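# Move an unpowered 5.7 kg robot arm to another desk

## Task

Take the unpowered spare robot arm (5.7 kg, with limp joints that swing freely) out of the open case on one desk and set it lying on the second desk. It must be at rest at the end with nothing hanging past any desk edge. The task fails if any part of it drops freely more than a few centimetres, if the case does not stay on its own desk, or if the robot topples or finishes leaning. Finish by releasing it and backing the robot away.

## Robot and tools

Robot: a simulated Rainbow Robotics RB-Y1. It has a two-wheel differential base, 0.66 m long and 0.58 m wide, with two rear casters; its front edge is 0.10 m ahead of the drive axle. Above that sit a folding torso (a leg with ankle, knee and hip, then a chest that can yaw), a head carrying head_camera, and two 7-joint arms. Each arm ends in a parallel gripper with a wrist camera (left_wrist_camera, right_wrist_camera). Each arm is rated for 3 kg, so the 5.7 kg payload should be shared by both hands and kept near the body. Too much weight far ahead of the drive wheels tips the robot forward, and nothing halts that.

Frames: the base frame has its origin on the floor midway between the drive wheels, with x ahead, y to the left and z up. The state reports chest, left_hand and right_hand in this frame. A hand point lies midway between its finger pads; the fingers point along the hand's -z and close along its x. Printed hand positions grow less reliable at long reach. The odometry frame is the base frame at the start. base_odometry comes from wheel counts, so wheel slip shows up as travel. Its heading is positive to the left, from -3.142 to 3.142.

execute_actions(actions, cameras): actions is a list holding zero or one action. An action can contain the following.
- base: exactly one of {"translate_m": d} or {"rotate_rad": a}. Both are offsets from where the base is now. translate_m drives straight in metres, + forward, from -3 to 3. rotate_rad turns in place in radians, + counter-clockwise seen from above, from -3.2 to 3.2. The base cannot move sideways. A base command that would need more than 8.667 s is refused.
- joints: one object for all arms, torso and head together, mapping joint names to absolute targets (not offsets). Values are radians, except the grippers, which are metres of opening.
  Torso: torso_squat_rad 0 to 1.2 (larger lowers the chest and keeps it level); torso_shift_rad -0.3 to 0.6 (+ moves the hips forward); torso_pitch_rad -0.2 to 1.4 (+ bows forward); torso_yaw_rad -1.5 to 1.5 (+ left).
  Arms, with a left_ or right_ prefix: shoulder_pitch_rad -2.356 to 2.356 (0 hangs down, negative raises the arm forward); shoulder_roll_rad is 0 to 3.141 on the left (+ out) and -3.141 to 0 on the right (- out); shoulder_yaw_rad -2.094 to 2.094; elbow_rad -2.617 to 0.01 (0 straight, negative bends); forearm_roll_rad -3.141 to 3.141; wrist_pitch_rad -1.57 to 1.919 (negative tips the hand forward); hand_roll_rad -2.705 to 2.705; gripper_m 0 to 0.1. On both arms, positive yaw and roll values turn counter-clockwise seen from above on a hanging arm.
  Head: head_pan_rad -0.523 to 0.523 (+ left, relative to the chest); head_tilt_rad -0.35 to 1.57 (+ down).
  A joint counts as done within ±0.02 rad, or ±0.004 m for grippers.
  Combined torso limits: squat+shift <= 1.52; squat-shift+pitch <= 1.57; shift+0.5 pitch-0.4 squat <= 0.7; shift+0.3 pitch-0.5 squat <= 0.39. A torso command that breaks one stops partway and reports off_target.
- speeds: optional lower caps. translate_m 0.05 to 0.4 m/s; rotate_rad 0.1 to 1.509 rad/s. The defaults are the maxima.
- min_time_s: 0.1 to 8, the shortest duration allowed for each arm and head motion.
Top speeds: arm joints 1 rad/s (forearm, wrist and hand roll 1.5); head 1.5; squat and pitch 0.3; shift 0.15; yaw 0.6; grippers 0.1 m/s. An action runs at most 15 s. Joints and the base that an action leaves out may keep driving toward older targets. An unknown key or an out-of-range value rejects the whole call, and nothing moves.
cameras: a list of camera names or "all". Omitted or null gives all cameras; [] gives none. An empty actions list only reports the state and images.

wait(seconds, 0 to 10): commands nothing new and returns the state and images.
zoom_image(camera, region [x0,y0,x1,y1]): region is in pixels from the top-left corner, at most 504x504, taken from that camera's latest full image.
read_manual(section "licences"): returns licence text only.
finished_scene(scene): ends the current scene irreversibly (pass its number) and reports success.

Result lines: base_status and joint_status describe how each motion ended.
- done: finished. For the base this only means the wheels turned as commanded, even if they slipped.
- off_target: came to rest short and may still be pushing.
- limit_stop_at_<name>: a built-in limit stopped it.
- limit_stop_at_own_body: the self-collision guard stopped it before contact.
- contact_stop: firm resistance, or the load was too heavy to lift.
- stopped_with_arm: the torso halted because an arm contact-stopped.
- time_out: the motion ran past 1.5x its expected time plus 1 s (torso 2.5x), capped at 14 s.
After contact_stop, time_out or stopped_with_arm, the whole group freezes and drops its targets. The groups are the four torso joints and each arm's seven joints.
"joint command not followed" with a "cause:" line means the arm collision check withheld an arm's targets. Named joints then show not_followed and may be retried later. on_its_own lists what you did not command; "held at" is a target, not the joint's position. A stop skips the remaining motion calls in that reply.

Heat and torque: MOTOR HOT warns from 65 °C. At 80 °C an OVER-TEMPERATURE FAULT brakes that arm and stops everything (limit_stop_at_motor_heat); resend your targets afterwards. A torque fault happens when contact torque reaches a joint's load limit: shoulders 65.1, elbow 33.4, forearm, wrist and hand joints 23.2 N m, with held weight counted. It freezes the robot for 10 s.

Grasping: command an opening at least 0.005 m narrower than the object; the gripper then reports off_target, which is expected.

Recovery: after any stop, first back off the stuck part in an action of its own, arms before torso. If both hands hold one object and the torso contact-stops the moment it starts, with nothing in its way, resend every arm joint at its currently reported value, then resend the torso command.

Hazards: the base does not stop when it hits furniture and keeps pushing. A bent leg can stick out past the base's front edge. A leg pressing on furniture can shove the robot backward without odometry showing it. Never let the arms strike or squeeze each other, hands and fingers included; the inter-arm check ignores grippers and palms. Keep the limp payload from swinging or dropping, keep the case on its desk, and end upright and level with the hands open and clear. Loose objects may occasionally get a brief push.

Cameras: head_camera is 896x504; the wrist cameras are 644x364. The calibration (K, D, T_world_to_cam in OpenCV convention, relative to the base frame) carries small errors, which are larger for the wrist cameras.

Each tool is called after ">>>" as name(argument=value, ...) on one line, values as JSON.

## Session

>>> execute_actions(actions=[])

Scene clock: 0.00 s.
base_odometry: x=+0.000 y=+0.000 heading=+0.000 (m, m, rad; odometry frame)
base_status: not commanded
joint_positions: torso_squat_rad=+0.350 torso_shift_rad=+0.000 torso_pitch_rad=+0.000 torso_yaw_rad=+0.000 left_shoulder_pitch_rad=-0.031 left_shoulder_roll_rad=+0.044 left_shoulder_yaw_rad=+0.020 left_elbow_rad=-0.238 left_forearm_roll_rad=+0.015 left_wrist_pitch_rad=+0.036 left_hand_roll_rad=+0.024 left_gripper_m=+0.100 right_shoulder_pitch_rad=-0.055 right_shoulder_roll_rad=-0.041 right_shoulder_yaw_rad=+0.032 right_elbow_rad=-0.246 right_forearm_roll_rad=-0.030 right_wrist_pitch_rad=+0.042 right_hand_roll_rad=-0.052 right_gripper_m=+0.100 head_pan_rad=+0.000 head_tilt_rad=+0.401
joint_status: not commanded
chest: x=-0.2278 y=+0.0001 z=+1.2475 quat_wxyz=(+1.000, +0.000, +0.000, +0.000) (m; base frame)
left_hand: x=-0.0980 y=+0.2546 z=+0.5739 quat_wxyz=(+0.993, +0.020, -0.116, +0.022) (m; base frame)
right_hand: x=-0.0788 y=-0.2450 z=+0.5770 quat_wxyz=(+0.992, -0.013, -0.128, -0.014) (m; base frame)
pictures: head_camera, left_wrist_camera, right_wrist_camera
Images, in order (width x height): head_camera 896x504, left_wrist_camera 644x364, right_wrist_camera 644x364.

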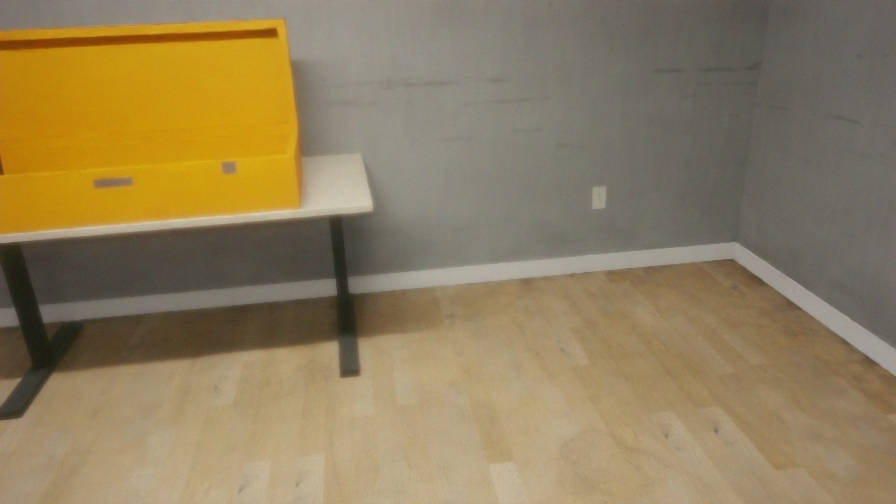

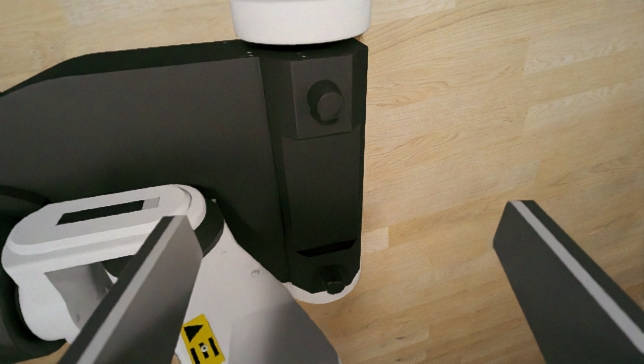

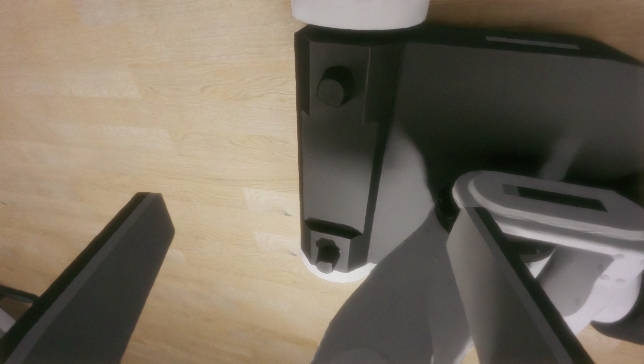

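>>> execute_actions(actions=[{"base":{"rotate_rad":0.9},"joints":{"head_pan_rad":0.5}}], cameras=["head_camera"])

>>> execute_actions(actions=[{"joints":{"head_pan_rad":-0.5}}], cameras=["head_camera"])

Scene clock: 13.33 s.
base_odometry: x=+0.000 y=+0.000 heading=+0.899 (m, m, rad; odometry frame)
base_status: done
joint_positions: torso_squat_rad=+0.350 torso_shift_rad=+0.000 torso_pitch_rad=+0.000 torso_yaw_rad=+0.000 left_shoulder_pitch_rad=-0.031 left_shoulder_roll_rad=+0.044 left_shoulder_yaw_rad=+0.020 left_elbow_rad=-0.238 left_forearm_roll_rad=+0.015 left_wrist_pitch_rad=+0.036 left_hand_roll_rad=+0.024 left_gripper_m=+0.100 right_shoulder_pitch_rad=-0.055 right_shoulder_roll_rad=-0.041 right_shoulder_yaw_rad=+0.032 right_elbow_rad=-0.246 right_forearm_roll_rad=-0.030 right_wrist_pitch_rad=+0.042 right_hand_roll_rad=-0.052 right_gripper_m=+0.100 head_pan_rad=+0.500 head_tilt_rad=+0.401
joint_status: all done
chest: x=-0.2278 y=+0.0001 z=+1.2475 quat_wxyz=(+1.000, +0.000, +0.000, +0.000) (m; base frame)
left_hand: x=-0.0980 y=+0.2546 z=+0.5739 quat_wxyz=(+0.993, +0.020, -0.116, +0.022) (m; base frame)
right_hand: x=-0.0788 y=-0.2450 z=+0.5770 quat_wxyz=(+0.992, -0.013, -0.128, -0.014) (m; base frame)
pictures: head_camera
camera_calibration (this result's frames):
head_camera: T_world_to_cam=[[0.438575, -0.898266, -0.0277628, 0.131475], [-0.34058, -0.13754, -0.930101, 1.33245], [0.831659, 0.417375, -0.366253, 0.641904], [0, 0, 0, 1]] pos_world=[-0.137703, 0.0334495, 1.47806]
Images, in order (width x height): head_camera 896x504.

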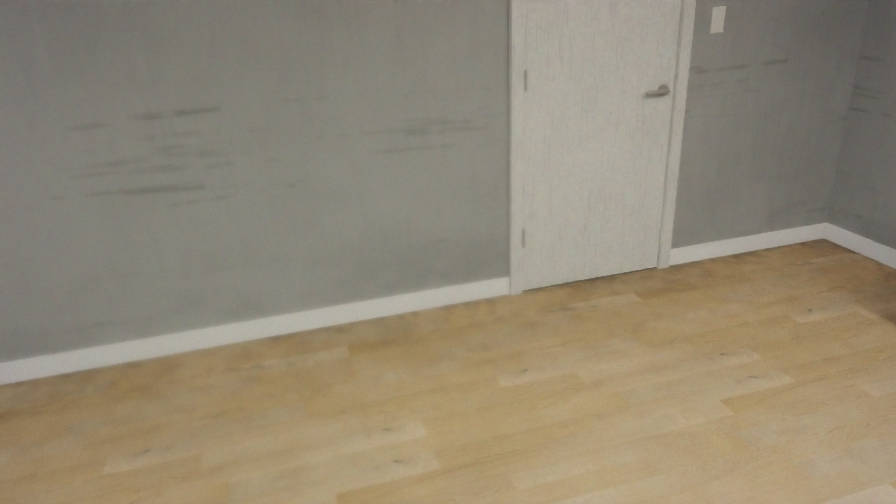

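Scene clock: 14.67 s.
base_odometry: x=+0.000 y=+0.000 heading=+0.899 (m, m, rad; odometry frame)
base_status: not commanded
joint_positions: torso_squat_rad=+0.350 torso_shift_rad=+0.000 torso_pitch_rad=+0.000 torso_yaw_rad=+0.000 left_shoulder_pitch_rad=-0.031 left_shoulder_roll_rad=+0.044 left_shoulder_yaw_rad=+0.020 left_elbow_rad=-0.238 left_forearm_roll_rad=+0.015 left_wrist_pitch_rad=+0.036 left_hand_roll_rad=+0.024 left_gripper_m=+0.100 right_shoulder_pitch_rad=-0.055 right_shoulder_roll_rad=-0.041 right_shoulder_yaw_rad=+0.032 right_elbow_rad=-0.246 right_forearm_roll_rad=-0.030 right_wrist_pitch_rad=+0.042 right_hand_roll_rad=-0.052 right_gripper_m=+0.100 head_pan_rad=-0.500 head_tilt_rad=+0.401
joint_status: all done
chest: x=-0.2278 y=+0.0001 z=+1.2475 quat_wxyz=(+1.000, +0.000, +0.000, +0.000) (m; base frame)
left_hand: x=-0.0980 y=+0.2546 z=+0.5739 quat_wxyz=(+0.993, +0.020, -0.116, +0.022) (m; base frame)
right_hand: x=-0.0788 y=-0.2450 z=+0.5770 quat_wxyz=(+0.992, -0.013, -0.128, -0.014) (m; base frame)
pictures: head_camera
camera_calibration (this result's frames):
head_camera: T_world_to_cam=[[-0.518834, -0.85443, -0.0275723, -0.0658248], [-0.299995, 0.212178, -0.930045, 1.3407], [0.800508, -0.474268, -0.36641, 0.635765], [0, 0, 0, 1]] pos_world=[-0.140884, -0.0391868, 1.47805]
Images, in order (width x height): head_camera 896x504.

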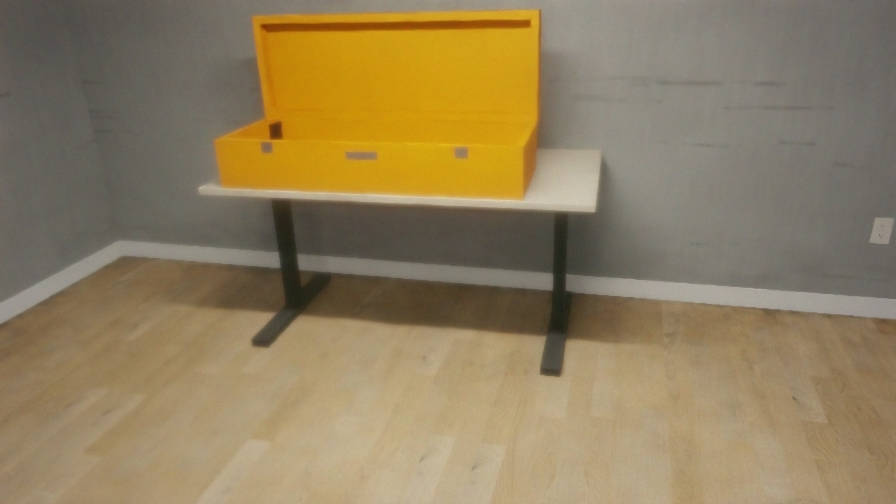

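>>> execute_actions(actions=[{"base":{"translate_m":1.1},"joints":{"torso_yaw_rad":-1.5}}], cameras=["head_camera"])

>>> execute_actions(actions=[{"base":{"rotate_rad":-0.77}}], cameras=["head_camera"])

Scene clock: 24.97 s.
base_odometry: x=+0.684 y=+0.861 heading=+0.900 (m, m, rad; odometry frame)
base_status: done
joint_positions: torso_squat_rad=+0.350 torso_shift_rad=+0.000 torso_pitch_rad=+0.000 torso_yaw_rad=-1.296 left_shoulder_pitch_rad=-0.031 left_shoulder_roll_rad=+0.044 left_shoulder_yaw_rad=+0.020 left_elbow_rad=-0.238 left_forearm_roll_rad=+0.015 left_wrist_pitch_rad=+0.036 left_hand_roll_rad=+0.024 left_gripper_m=+0.100 right_shoulder_pitch_rad=-0.054 right_shoulder_roll_rad=-0.041 right_shoulder_yaw_rad=+0.032 right_elbow_rad=-0.246 right_forearm_roll_rad=-0.030 right_wrist_pitch_rad=+0.042 right_hand_roll_rad=-0.052 right_gripper_m=+0.100 head_pan_rad=-0.500 head_tilt_rad=+0.401
joint_status: torso_yaw_rad limit_stop_at_own_body (moved -1.296 of -1.500)
on_its_own: torso_yaw_rad is held at -1.296, not at your -1.500, since a limit_stop_at_own_body
chest: x=-0.2278 y=+0.0001 z=+1.2475 quat_wxyz=(+0.797, +0.000, +0.000, -0.604) (m; base frame)
left_hand: x=+0.0522 y=-0.0560 z=+0.5738 quat_wxyz=(+0.805, -0.054, -0.104, -0.582) (m; base frame)
right_hand: x=-0.4235 y=-0.2097 z=+0.5770 quat_wxyz=(+0.782, -0.087, -0.094, -0.610) (m; base frame)
pictures: head_camera
camera_calibration (this result's frames):
head_camera: T_world_to_cam=[[-0.963254, 0.267211, -0.0272045, -0.167588], [0.122331, 0.346289, -0.930118, 1.43699], [-0.239117, -0.899268, -0.366252, 0.398783], [0, 0, 0, 1]] pos_world=[-0.241862, -0.0942175, 1.47806]
Images, in order (width x height): head_camera 896x504.

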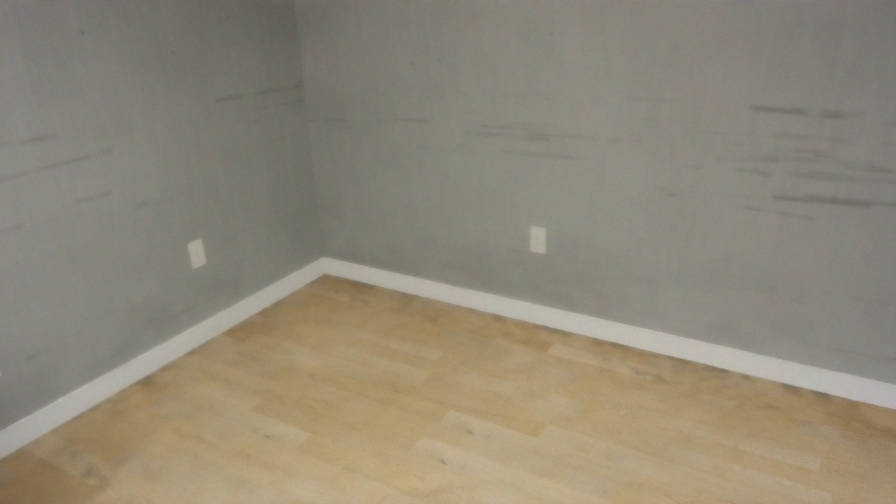

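not run: a stop came earlier in this reply.

>>> execute_actions(actions=[{"base":{"rotate_rad":-0.77}}], cameras=["head_camera"])

Scene clock: 32.70 s.
base_odometry: x=+0.684 y=+0.861 heading=+0.130 (m, m, rad; odometry frame)
base_status: done
joint_positions: torso_squat_rad=+0.350 torso_shift_rad=+0.000 torso_pitch_rad=+0.000 torso_yaw_rad=-1.296 left_shoulder_pitch_rad=-0.031 left_shoulder_roll_rad=+0.044 left_shoulder_yaw_rad=+0.020 left_elbow_rad=-0.238 left_forearm_roll_rad=+0.015 left_wrist_pitch_rad=+0.036 left_hand_roll_rad=+0.024 left_gripper_m=+0.100 right_shoulder_pitch_rad=-0.055 right_shoulder_roll_rad=-0.041 right_shoulder_yaw_rad=+0.032 right_elbow_rad=-0.246 right_forearm_roll_rad=-0.030 right_wrist_pitch_rad=+0.042 right_hand_roll_rad=-0.052 right_gripper_m=+0.100 head_pan_rad=-0.500 head_tilt_rad=+0.401
joint_status: not commanded
on_its_own: torso_yaw_rad is held at -1.296, not at your -1.500, since a limit_stop_at_own_body
chest: x=-0.2278 y=+0.0001 z=+1.2475 quat_wxyz=(+0.797, +0.000, +0.000, -0.604) (m; base frame)
left_hand: x=+0.0522 y=-0.0559 z=+0.5738 quat_wxyz=(+0.805, -0.054, -0.104, -0.582) (m; base frame)
right_hand: x=-0.4234 y=-0.2098 z=+0.5771 quat_wxyz=(+0.782, -0.087, -0.094, -0.610) (m; base frame)
pictures: head_camera
camera_calibration (this result's frames):
head_camera: T_world_to_cam=[[-0.963258, 0.267193, -0.0272342, -0.16758], [0.122343, 0.346255, -0.930129, 1.43699], [-0.239094, -0.899286, -0.366222, 0.398778], [0, 0, 0, 1]] pos_world=[-0.241884, -0.0941742, 1.47807]
Images, in order (width x height): head_camera 896x504.

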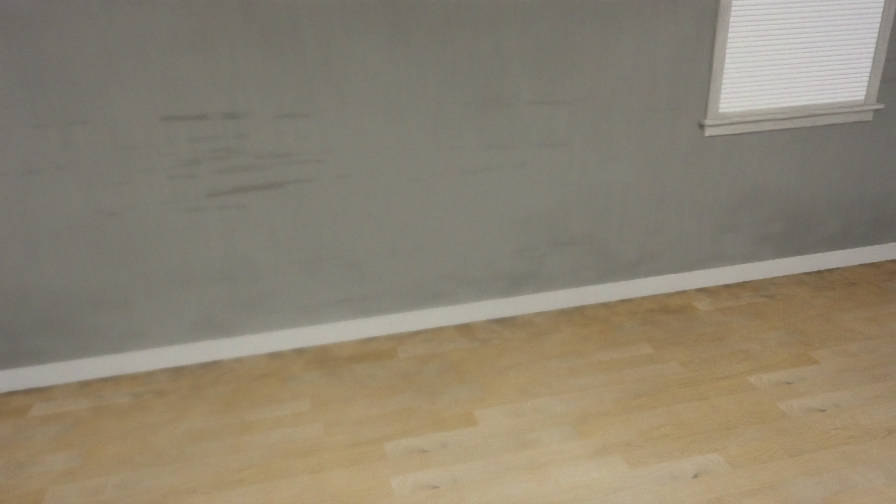

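>>> execute_actions(actions=[{"base":{"translate_m":1.1},"joints":{"torso_yaw_rad":0,"torso_squat_rad":0,"head_pan_rad":0,"head_tilt_rad":0.65}}], cameras=["head_camera"])

Scene clock: 41.00 s.
base_odometry: x=+1.774 y=+1.004 heading=+0.130 (m, m, rad; odometry frame)
base_status: done
joint_positions: torso_squat_rad=+0.000 torso_shift_rad=+0.000 torso_pitch_rad=+0.000 torso_yaw_rad=+0.000 left_shoulder_pitch_rad=-0.031 left_shoulder_roll_rad=+0.044 left_shoulder_yaw_rad=+0.020 left_elbow_rad=-0.238 left_forearm_roll_rad=+0.015 left_wrist_pitch_rad=+0.036 left_hand_roll_rad=+0.024 left_gripper_m=+0.100 right_shoulder_pitch_rad=-0.055 right_shoulder_roll_rad=-0.042 right_shoulder_yaw_rad=+0.032 right_elbow_rad=-0.246 right_forearm_roll_rad=-0.030 right_wrist_pitch_rad=+0.042 right_hand_roll_rad=-0.052 right_gripper_m=+0.100 head_pan_rad=+0.000 head_tilt_rad=+0.650
joint_status: all done
chest: x=-0.2278 y=+0.0002 z=+1.2899 quat_wxyz=(+1.000, +0.000, +0.000, +0.000) (m; base frame)
left_hand: x=-0.0981 y=+0.2546 z=+0.6163 quat_wxyz=(+0.993, +0.020, -0.116, +0.022) (m; base frame)
right_hand: x=-0.0787 y=-0.2450 z=+0.6194 quat_wxyz=(+0.992, -0.013, -0.128, -0.014) (m; base frame)
pictures: head_camera
camera_calibration (this result's frames):
head_camera: T_world_to_cam=[[-0.0508152, -0.998587, -0.0155633, 0.0138546], [-0.583447, 0.0423304, -0.811047, 1.14459], [0.81056, -0.0321332, -0.584774, 0.978651], [0, 0, 0, 1]] pos_world=[-0.124745, -0.00316861, 1.50082]
Images, in order (width x height): head_camera 896x504.

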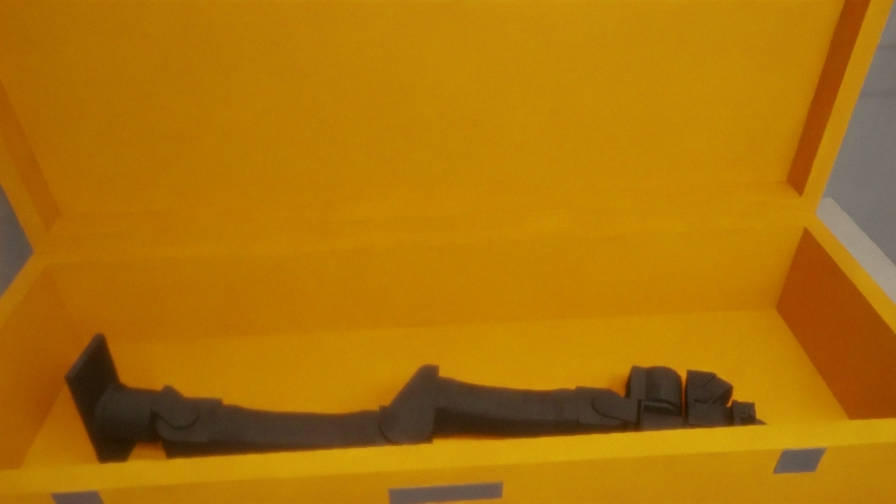

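>>> execute_actions(actions=[{"base":{"translate_m":-0.2},"min_time_s":2.5,"joints":{"left_shoulder_pitch_rad":-1.363,"left_shoulder_roll_rad":0.274,"left_shoulder_yaw_rad":0.341,"left_elbow_rad":-0.4,"left_forearm_roll_rad":0,"left_wrist_pitch_rad":1.75,"left_hand_roll_rad":0,"right_shoulder_pitch_rad":-1.363,"right_shoulder_roll_rad":-0.274,"right_shoulder_yaw_rad":-0.341,"right_elbow_rad":-0.4,"right_forearm_roll_rad":0,"right_wrist_pitch_rad":1.75,"right_hand_roll_rad":0,"head_tilt_rad":0.95}}], cameras=[])

>>> execute_actions(actions=[{"base":{"translate_m":0.4}}])

Scene clock: 87.97 s.
base_odometry: x=+1.576 y=+0.978 heading=+0.131 (m, m, rad; odometry frame)
base_status: done
joint_positions: torso_squat_rad=+0.000 torso_shift_rad=+0.000 torso_pitch_rad=+0.000 torso_yaw_rad=+0.000 left_shoulder_pitch_rad=-1.363 left_shoulder_roll_rad=+0.274 left_shoulder_yaw_rad=+0.341 left_elbow_rad=-0.400 left_forearm_roll_rad=+0.000 left_wrist_pitch_rad=+1.750 left_hand_roll_rad=+0.000 left_gripper_m=+0.100 right_shoulder_pitch_rad=-1.363 right_shoulder_roll_rad=-0.274 right_shoulder_yaw_rad=-0.341 right_elbow_rad=-0.400 right_forearm_roll_rad=+0.000 right_wrist_pitch_rad=+1.750 right_hand_roll_rad=+0.000 right_gripper_m=+0.100 head_pan_rad=+0.000 head_tilt_rad=+0.950
joint_status: all done
chest: x=-0.2279 y=+0.0001 z=+1.2899 quat_wxyz=(+1.000, +0.000, +0.000, +0.000) (m; base frame)
left_hand: x=+0.3057 y=+0.2201 z=+1.1245 quat_wxyz=(+1.000, +0.000, +0.000, +0.000) (m; base frame)
right_hand: x=+0.3057 y=-0.2197 z=+1.1244 quat_wxyz=(+1.000, +0.000, +0.000, +0.000) (m; base frame)
pictures: none
No camera images: the call's "cameras" was empty. Leave "cameras" out to get every camera's image.

Scene clock: 90.33 s.
base_odometry: x=+1.973 y=+1.030 heading=+0.131 (m, m, rad; odometry frame)
base_status: done
joint_positions: torso_squat_rad=+0.000 torso_shift_rad=+0.000 torso_pitch_rad=+0.000 torso_yaw_rad=+0.000 left_shoulder_pitch_rad=-1.363 left_shoulder_roll_rad=+0.274 left_shoulder_yaw_rad=+0.341 left_elbow_rad=-0.400 left_forearm_roll_rad=+0.000 left_wrist_pitch_rad=+1.750 left_hand_roll_rad=+0.000 left_gripper_m=+0.100 right_shoulder_pitch_rad=-1.363 right_shoulder_roll_rad=-0.274 right_shoulder_yaw_rad=-0.341 right_elbow_rad=-0.400 right_forearm_roll_rad=+0.000 right_wrist_pitch_rad=+1.750 right_hand_roll_rad=+0.000 right_gripper_m=+0.100 head_pan_rad=+0.000 head_tilt_rad=+0.950
joint_status: not commanded
chest: x=-0.2278 y=+0.0001 z=+1.2899 quat_wxyz=(+1.000, +0.000, +0.000, +0.000) (m; base frame)
left_hand: x=+0.3057 y=+0.2200 z=+1.1244 quat_wxyz=(+1.000, +0.000, +0.000, +0.000) (m; base frame)
right_hand: x=+0.3057 y=-0.2198 z=+1.1243 quat_wxyz=(+1.000, +0.000, +0.000, +0.000) (m; base frame)
pictures: head_camera, left_wrist_camera, right_wrist_camera
camera_calibration (this result's frames):
head_camera: T_world_to_cam=[[-0.0531073, -0.998589, 0.000107461, -0.0099917], [-0.797006, 0.0423218, -0.602487, 0.789846], [0.601632, -0.0320821, -0.798129, 1.25362], [0, 0, 0, 1]] pos_world=[-0.125238, -0.00318652, 1.47642]
left_wrist_camera: T_world_to_cam=[[0.998202, -0.0596974, -0.0054286, -0.281167], [-0.0444795, -0.798354, 0.600543, -0.454413], [-0.0401848, -0.599222, -0.799574, 1.12634], [0, 0, 0, 1]] pos_world=[0.305711, 0.295361, 1.17196]
right_wrist_camera: T_world_to_cam=[[-0.999345, -0.0335834, -0.0134795, 0.30846], [-0.0345781, 0.776324, 0.629385, -0.492962], [-0.0106724, 0.629439, -0.776977, 1.10062], [0, 0, 0, 1]] pos_world=[0.302958, -0.299715, 1.16957]
Images, in order (width x height): head_camera 896x504, left_wrist_camera 644x364, right_wrist_camera 644x364.

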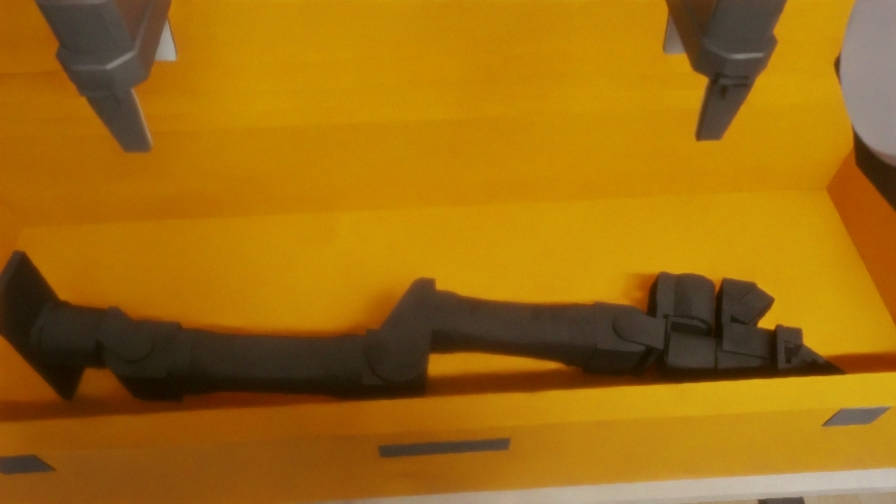

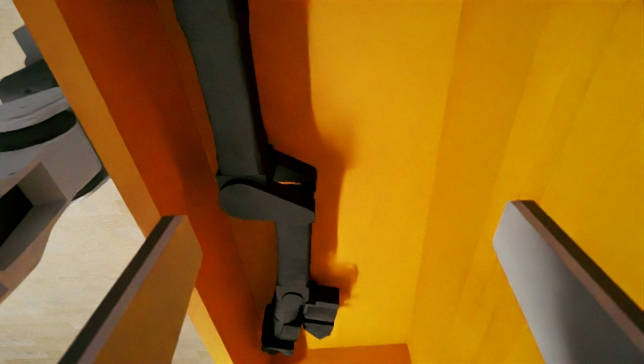

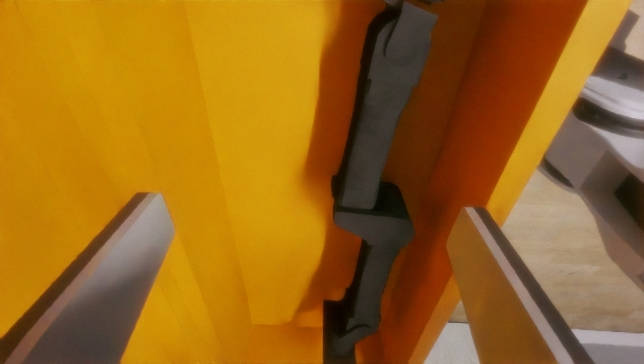

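>>> execute_actions(actions=[{"base":{"translate_m":-0.08},"joints":{"right_shoulder_pitch_rad":-1.404,"right_shoulder_roll_rad":-0.154,"right_shoulder_yaw_rad":-0.318,"right_hand_roll_rad":-0.25,"torso_squat_rad":0.72,"head_tilt_rad":0.8}}])

Scene clock: 123.27 s.
base_odometry: x=+1.894 y=+1.020 heading=+0.131 (m, m, rad; odometry frame)
base_status: done
joint_positions: torso_squat_rad=+0.720 torso_shift_rad=+0.000 torso_pitch_rad=+0.000 torso_yaw_rad=+0.000 left_shoulder_pitch_rad=-1.363 left_shoulder_roll_rad=+0.274 left_shoulder_yaw_rad=+0.341 left_elbow_rad=-0.400 left_forearm_roll_rad=+0.000 left_wrist_pitch_rad=+1.750 left_hand_roll_rad=+0.000 left_gripper_m=+0.100 right_shoulder_pitch_rad=-1.404 right_shoulder_roll_rad=-0.154 right_shoulder_yaw_rad=-0.318 right_elbow_rad=-0.400 right_forearm_roll_rad=+0.000 right_wrist_pitch_rad=+1.750 right_hand_roll_rad=-0.250 right_gripper_m=+0.100 head_pan_rad=+0.000 head_tilt_rad=+0.800
joint_status: all done
chest: x=-0.2279 y=+0.0001 z=+1.1162 quat_wxyz=(+1.000, +0.000, +0.000, +0.000) (m; base frame)
left_hand: x=+0.3057 y=+0.2201 z=+0.9508 quat_wxyz=(+1.000, +0.000, +0.000, +0.000) (m; base frame)
right_hand: x=+0.3010 y=-0.1507 z=+0.9505 quat_wxyz=(+0.998, +0.000, +0.000, -0.060) (m; base frame)
pictures: head_camera, left_wrist_camera, right_wrist_camera
camera_calibration (this result's frames):
head_camera: T_world_to_cam=[[-0.0525296, -0.998589, -0.00784345, 0.000550936], [-0.697941, 0.0423296, -0.714903, 0.853431], [0.714226, -0.0320793, -0.699179, 1.00799], [0, 0, 0, 1]] pos_world=[-0.124263, -0.00323945, 1.31489]
left_wrist_camera: T_world_to_cam=[[0.998213, -0.0595282, -0.00524168, -0.282242], [-0.0444588, -0.798394, 0.600492, -0.350062], [-0.0399311, -0.599186, -0.799614, 0.987501], [0, 0, 0, 1]] pos_world=[0.305606, 0.295408, 0.998349]
right_wrist_camera: T_world_to_cam=[[-0.996162, 0.0865221, -0.0131994, 0.320621], [0.0589239, 0.774497, 0.629827, -0.466169], [0.0647169, 0.626632, -0.776623, 0.898557], [0, 0, 0, 1]] pos_world=[0.288708, -0.229759, 0.995678]
Images, in order (width x height): head_camera 896x504, left_wrist_camera 644x364, right_wrist_camera 644x364.

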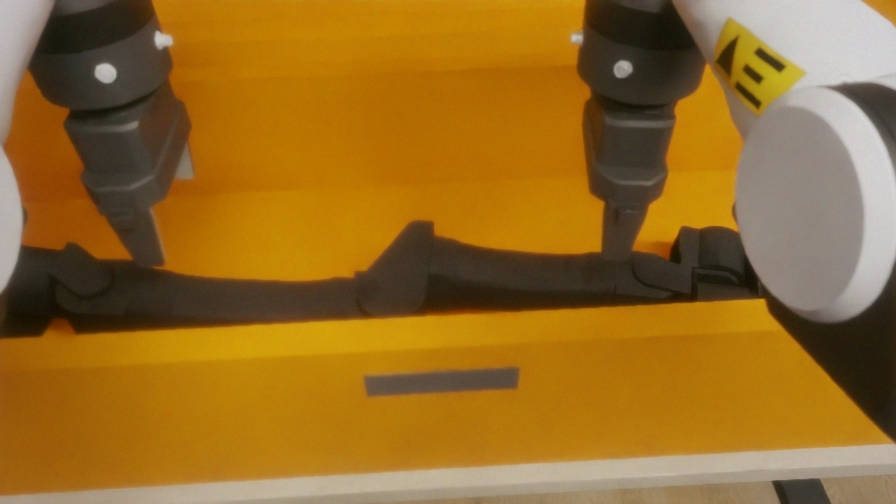

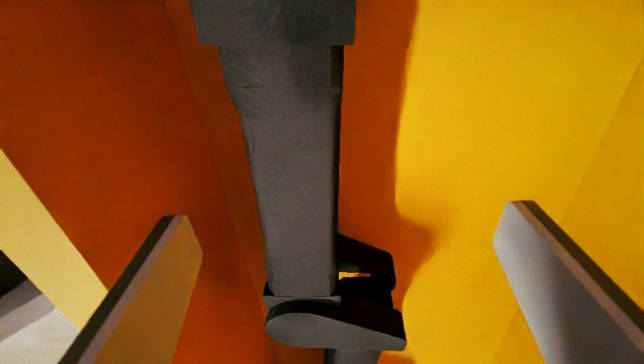

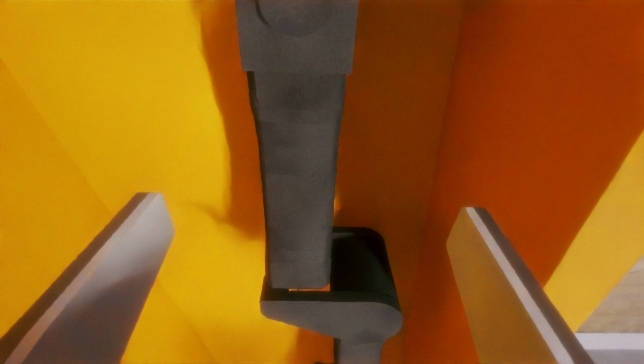

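>>> execute_actions(actions=[{"joints":{"left_wrist_pitch_rad":1.81,"left_hand_roll_rad":-0.05,"torso_squat_rad":0.88}}])

Scene clock: 130.10 s.
base_odometry: x=+1.894 y=+1.020 heading=+0.131 (m, m, rad; odometry frame)
base_status: not commanded
joint_positions: torso_squat_rad=+0.880 torso_shift_rad=+0.000 torso_pitch_rad=+0.000 torso_yaw_rad=+0.000 left_shoulder_pitch_rad=-1.363 left_shoulder_roll_rad=+0.274 left_shoulder_yaw_rad=+0.341 left_elbow_rad=-0.400 left_forearm_roll_rad=+0.000 left_wrist_pitch_rad=+1.810 left_hand_roll_rad=-0.050 left_gripper_m=+0.100 right_shoulder_pitch_rad=-1.404 right_shoulder_roll_rad=-0.154 right_shoulder_yaw_rad=-0.318 right_elbow_rad=-0.400 right_forearm_roll_rad=+0.000 right_wrist_pitch_rad=+1.750 right_hand_roll_rad=-0.250 right_gripper_m=+0.100 head_pan_rad=+0.000 head_tilt_rad=+0.800
joint_status: all done
chest: x=-0.2279 y=+0.0001 z=+1.0359 quat_wxyz=(+1.000, +0.000, +0.000, +0.000) (m; base frame)
left_hand: x=+0.2918 y=+0.2201 z=+0.8709 quat_wxyz=(+0.999, +0.000, +0.030, -0.025) (m; base frame)
right_hand: x=+0.3010 y=-0.1507 z=+0.8702 quat_wxyz=(+0.998, +0.000, +0.000, -0.060) (m; base frame)
pictures: head_camera, left_wrist_camera, right_wrist_camera
camera_calibration (this result's frames):
head_camera: T_world_to_cam=[[-0.0525297, -0.998589, -0.0078438, -0.0000987963], [-0.697937, 0.0423298, -0.714907, 0.796054], [0.71423, -0.0320794, -0.699176, 0.95188], [0, 0, 0, 1]] pos_world=[-0.12427, -0.00325977, 1.23464]
left_wrist_camera: T_world_to_cam=[[0.99189, -0.109311, -0.0648425, -0.204147], [-0.0481202, -0.795195, 0.604441, -0.305822], [-0.117634, -0.596419, -0.794006, 0.940276], [0, 0, 0, 1]] pos_world=[0.298384, 0.295296, 0.918199]
right_wrist_camera: T_world_to_cam=[[-0.996163, 0.0865175, -0.0132099, 0.319567], [0.0589137, 0.774497, 0.629828, -0.415606], [0.0647221, 0.626633, -0.776622, 0.836238], [0, 0, 0, 1]] pos_world=[0.288702, -0.229777, 0.915423]
Images, in order (width x height): head_camera 896x504, left_wrist_camera 644x364, right_wrist_camera 644x364.

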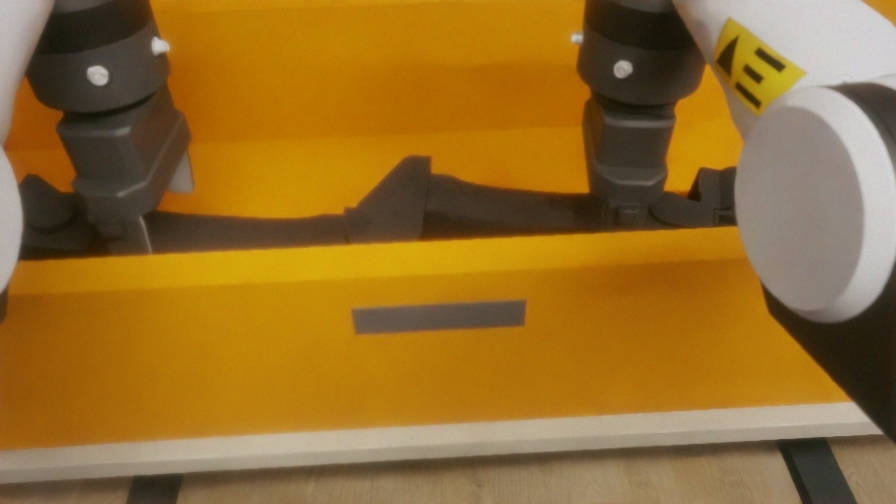

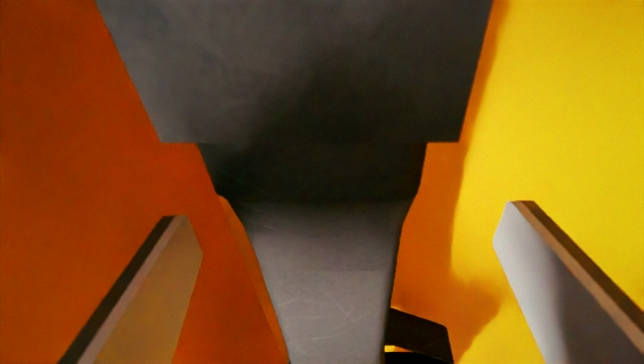

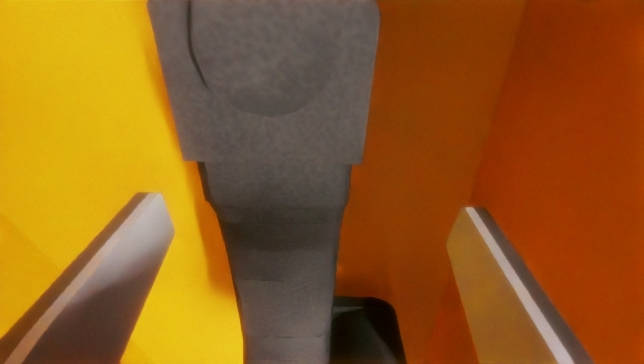

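>>> execute_actions(actions=[{"joints":{"right_shoulder_pitch_rad":-1.354,"right_wrist_pitch_rad":1.67,"torso_squat_rad":0.945},"min_time_s":1.5}])

Scene clock: 140.23 s.
base_odometry: x=+1.894 y=+1.020 heading=+0.131 (m, m, rad; odometry frame)
base_status: not commanded
joint_positions: torso_squat_rad=+0.945 torso_shift_rad=+0.000 torso_pitch_rad=+0.000 torso_yaw_rad=+0.000 left_shoulder_pitch_rad=-1.363 left_shoulder_roll_rad=+0.274 left_shoulder_yaw_rad=+0.341 left_elbow_rad=-0.400 left_forearm_roll_rad=+0.000 left_wrist_pitch_rad=+1.810 left_hand_roll_rad=-0.050 left_gripper_m=+0.100 right_shoulder_pitch_rad=-1.354 right_shoulder_roll_rad=-0.154 right_shoulder_yaw_rad=-0.318 right_elbow_rad=-0.400 right_forearm_roll_rad=+0.000 right_wrist_pitch_rad=+1.670 right_hand_roll_rad=-0.250 right_gripper_m=+0.100 head_pan_rad=+0.000 head_tilt_rad=+0.800
joint_status: all done
chest: x=-0.2279 y=+0.0001 z=+1.0000 quat_wxyz=(+1.000, +0.000, +0.000, +0.000) (m; base frame)
left_hand: x=+0.2918 y=+0.2201 z=+0.8349 quat_wxyz=(+0.999, +0.000, +0.030, -0.025) (m; base frame)
right_hand: x=+0.3084 y=-0.1576 z=+0.8096 quat_wxyz=(+0.998, +0.006, -0.016, -0.069) (m; base frame)
pictures: head_camera, left_wrist_camera, right_wrist_camera
camera_calibration (this result's frames):
head_camera: T_world_to_cam=[[-0.0525295, -0.998589, -0.00784344, -0.000390431], [-0.697938, 0.0423294, -0.714906, 0.770327], [0.714229, -0.0320794, -0.699177, 0.926723], [0, 0, 0, 1]] pos_world=[-0.124272, -0.00326864, 1.19865]
left_wrist_camera: T_world_to_cam=[[0.991888, -0.109295, -0.0649081, -0.206412], [-0.0480677, -0.795196, 0.604445, -0.284074], [-0.117677, -0.596421, -0.793999, 0.911687], [0, 0, 0, 1]] pos_world=[0.298368, 0.295295, 0.882187]
right_wrist_camera: T_world_to_cam=[[-0.993576, 0.103966, -0.0446937, 0.354111], [0.0515514, 0.767401, 0.639091, -0.378929], [0.100742, 0.632682, -0.767831, 0.775723], [0, 0, 0, 1]] pos_world=[0.293222, -0.236811, 0.853622]
Images, in order (width x height): head_camera 896x504, left_wrist_camera 644x364, right_wrist_camera 644x364.

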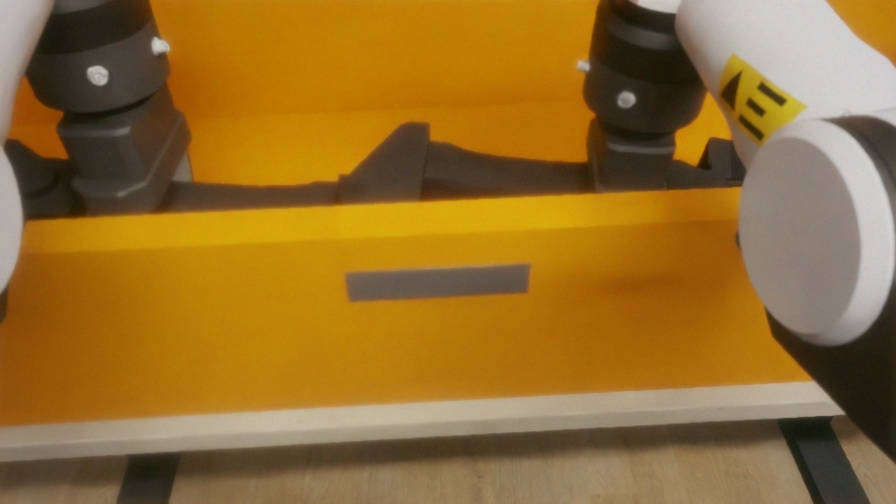

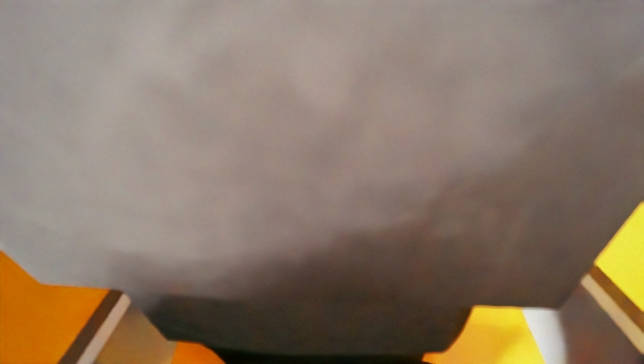

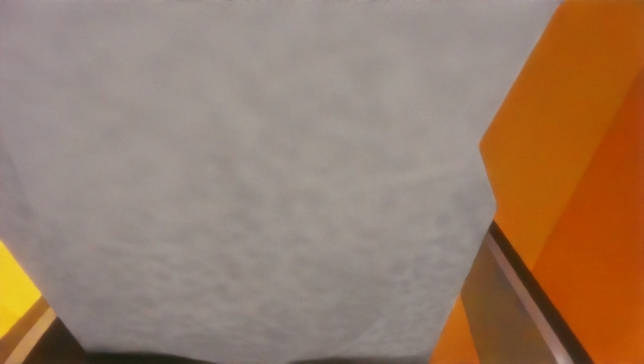

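>>> execute_actions(actions=[{"joints":{"left_gripper_m":0.0,"right_gripper_m":0.0}}], cameras=[])

>>> execute_actions(actions=[{"joints":{"torso_squat_rad":0.88}}])

Scene clock: 147.00 s.
base_odometry: x=+1.894 y=+1.020 heading=+0.131 (m, m, rad; odometry frame)
base_status: not commanded
joint_positions: torso_squat_rad=+0.945 torso_shift_rad=+0.000 torso_pitch_rad=+0.000 torso_yaw_rad=+0.000 left_shoulder_pitch_rad=-1.363 left_shoulder_roll_rad=+0.275 left_shoulder_yaw_rad=+0.341 left_elbow_rad=-0.400 left_forearm_roll_rad=+0.000 left_wrist_pitch_rad=+1.810 left_hand_roll_rad=-0.050 left_gripper_m=+0.056 right_shoulder_pitch_rad=-1.354 right_shoulder_roll_rad=-0.155 right_shoulder_yaw_rad=-0.318 right_elbow_rad=-0.400 right_forearm_roll_rad=+0.000 right_wrist_pitch_rad=+1.670 right_hand_roll_rad=-0.250 right_gripper_m=+0.057 head_pan_rad=+0.000 head_tilt_rad=+0.800
joint_status: left_gripper_m off_target (ended at +0.056, target +0.000); right_gripper_m off_target (ended at +0.057, target +0.000)
chest: x=-0.2279 y=+0.0001 z=+1.0000 quat_wxyz=(+1.000, +0.000, +0.000, +0.000) (m; base frame)
left_hand: x=+0.2917 y=+0.2206 z=+0.8348 quat_wxyz=(+0.999, +0.000, +0.030, -0.025) (m; base frame)
right_hand: x=+0.3088 y=-0.1582 z=+0.8099 quat_wxyz=(+0.997, +0.006, -0.017, -0.069) (m; base frame)
pictures: none
No camera images: the call's "cameras" was empty. Leave "cameras" out to get every camera's image.

Scene clock: 147.93 s.
base_odometry: x=+1.894 y=+1.020 heading=+0.131 (m, m, rad; odometry frame)
base_status: not commanded
joint_positions: torso_squat_rad=+0.880 torso_shift_rad=+0.001 torso_pitch_rad=+0.002 torso_yaw_rad=+0.000 left_shoulder_pitch_rad=-1.360 left_shoulder_roll_rad=+0.274 left_shoulder_yaw_rad=+0.341 left_elbow_rad=-0.398 left_forearm_roll_rad=+0.000 left_wrist_pitch_rad=+1.810 left_hand_roll_rad=-0.050 left_gripper_m=+0.056 right_shoulder_pitch_rad=-1.352 right_shoulder_roll_rad=-0.155 right_shoulder_yaw_rad=-0.318 right_elbow_rad=-0.399 right_forearm_roll_rad=+0.000 right_wrist_pitch_rad=+1.670 right_hand_roll_rad=-0.250 right_gripper_m=+0.057 head_pan_rad=+0.000 head_tilt_rad=+0.800
joint_status: all done
chest: x=-0.2272 y=+0.0001 z=+1.0360 quat_wxyz=(+1.000, +0.000, +0.001, +0.000) (m; base frame)
left_hand: x=+0.2910 y=+0.2205 z=+0.8679 quat_wxyz=(+0.999, +0.000, +0.033, -0.025) (m; base frame)
right_hand: x=+0.3080 y=-0.1585 z=+0.8431 quat_wxyz=(+0.997, +0.005, -0.013, -0.069) (m; base frame)
pictures: head_camera, left_wrist_camera, right_wrist_camera
camera_calibration (this result's frames):
head_camera: T_world_to_cam=[[-0.0525173, -0.99859, -0.00774508, -0.000153991], [-0.699126, 0.0423039, -0.713746, 0.795149], [0.713067, -0.0320692, -0.700362, 0.952327], [0, 0, 0, 1]] pos_world=[-0.123172, -0.00325128, 1.23451]
left_wrist_camera: T_world_to_cam=[[0.991477, -0.108672, -0.0718528, -0.197448], [-0.043352, -0.795312, 0.604649, -0.305219], [-0.122854, -0.596381, -0.793245, 0.938914], [0, 0, 0, 1]] pos_world=[0.297883, 0.295749, 0.915151]
right_wrist_camera: T_world_to_cam=[[-0.993628, 0.105548, -0.0395362, 0.351234], [0.0561636, 0.767794, 0.63823, -0.400219], [0.0977193, 0.631943, -0.76883, 0.803676], [0, 0, 0, 1]] pos_world=[0.292939, -0.237664, 0.887209]
Images, in order (width x height): head_camera 896x504, left_wrist_camera 644x364, right_wrist_camera 644x364.

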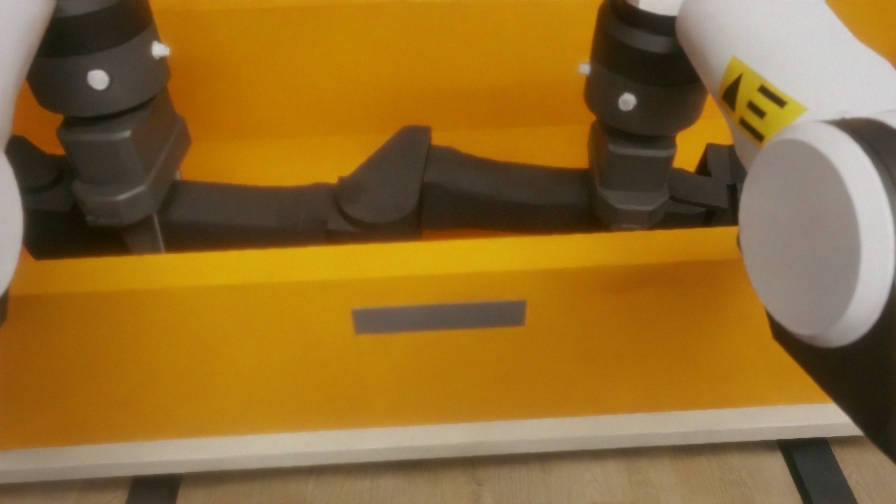

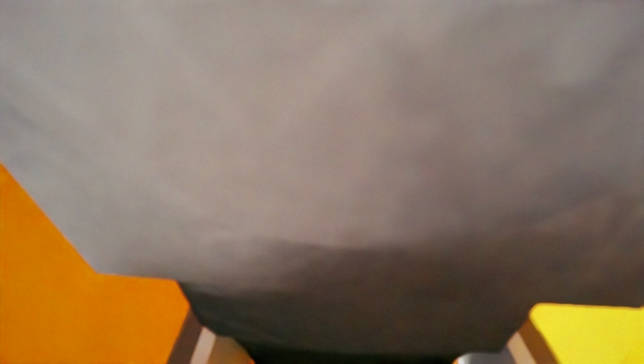

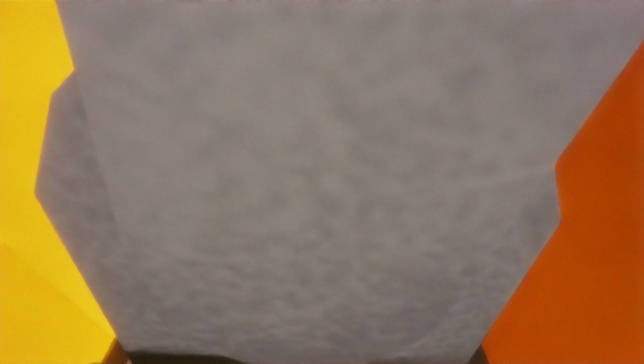

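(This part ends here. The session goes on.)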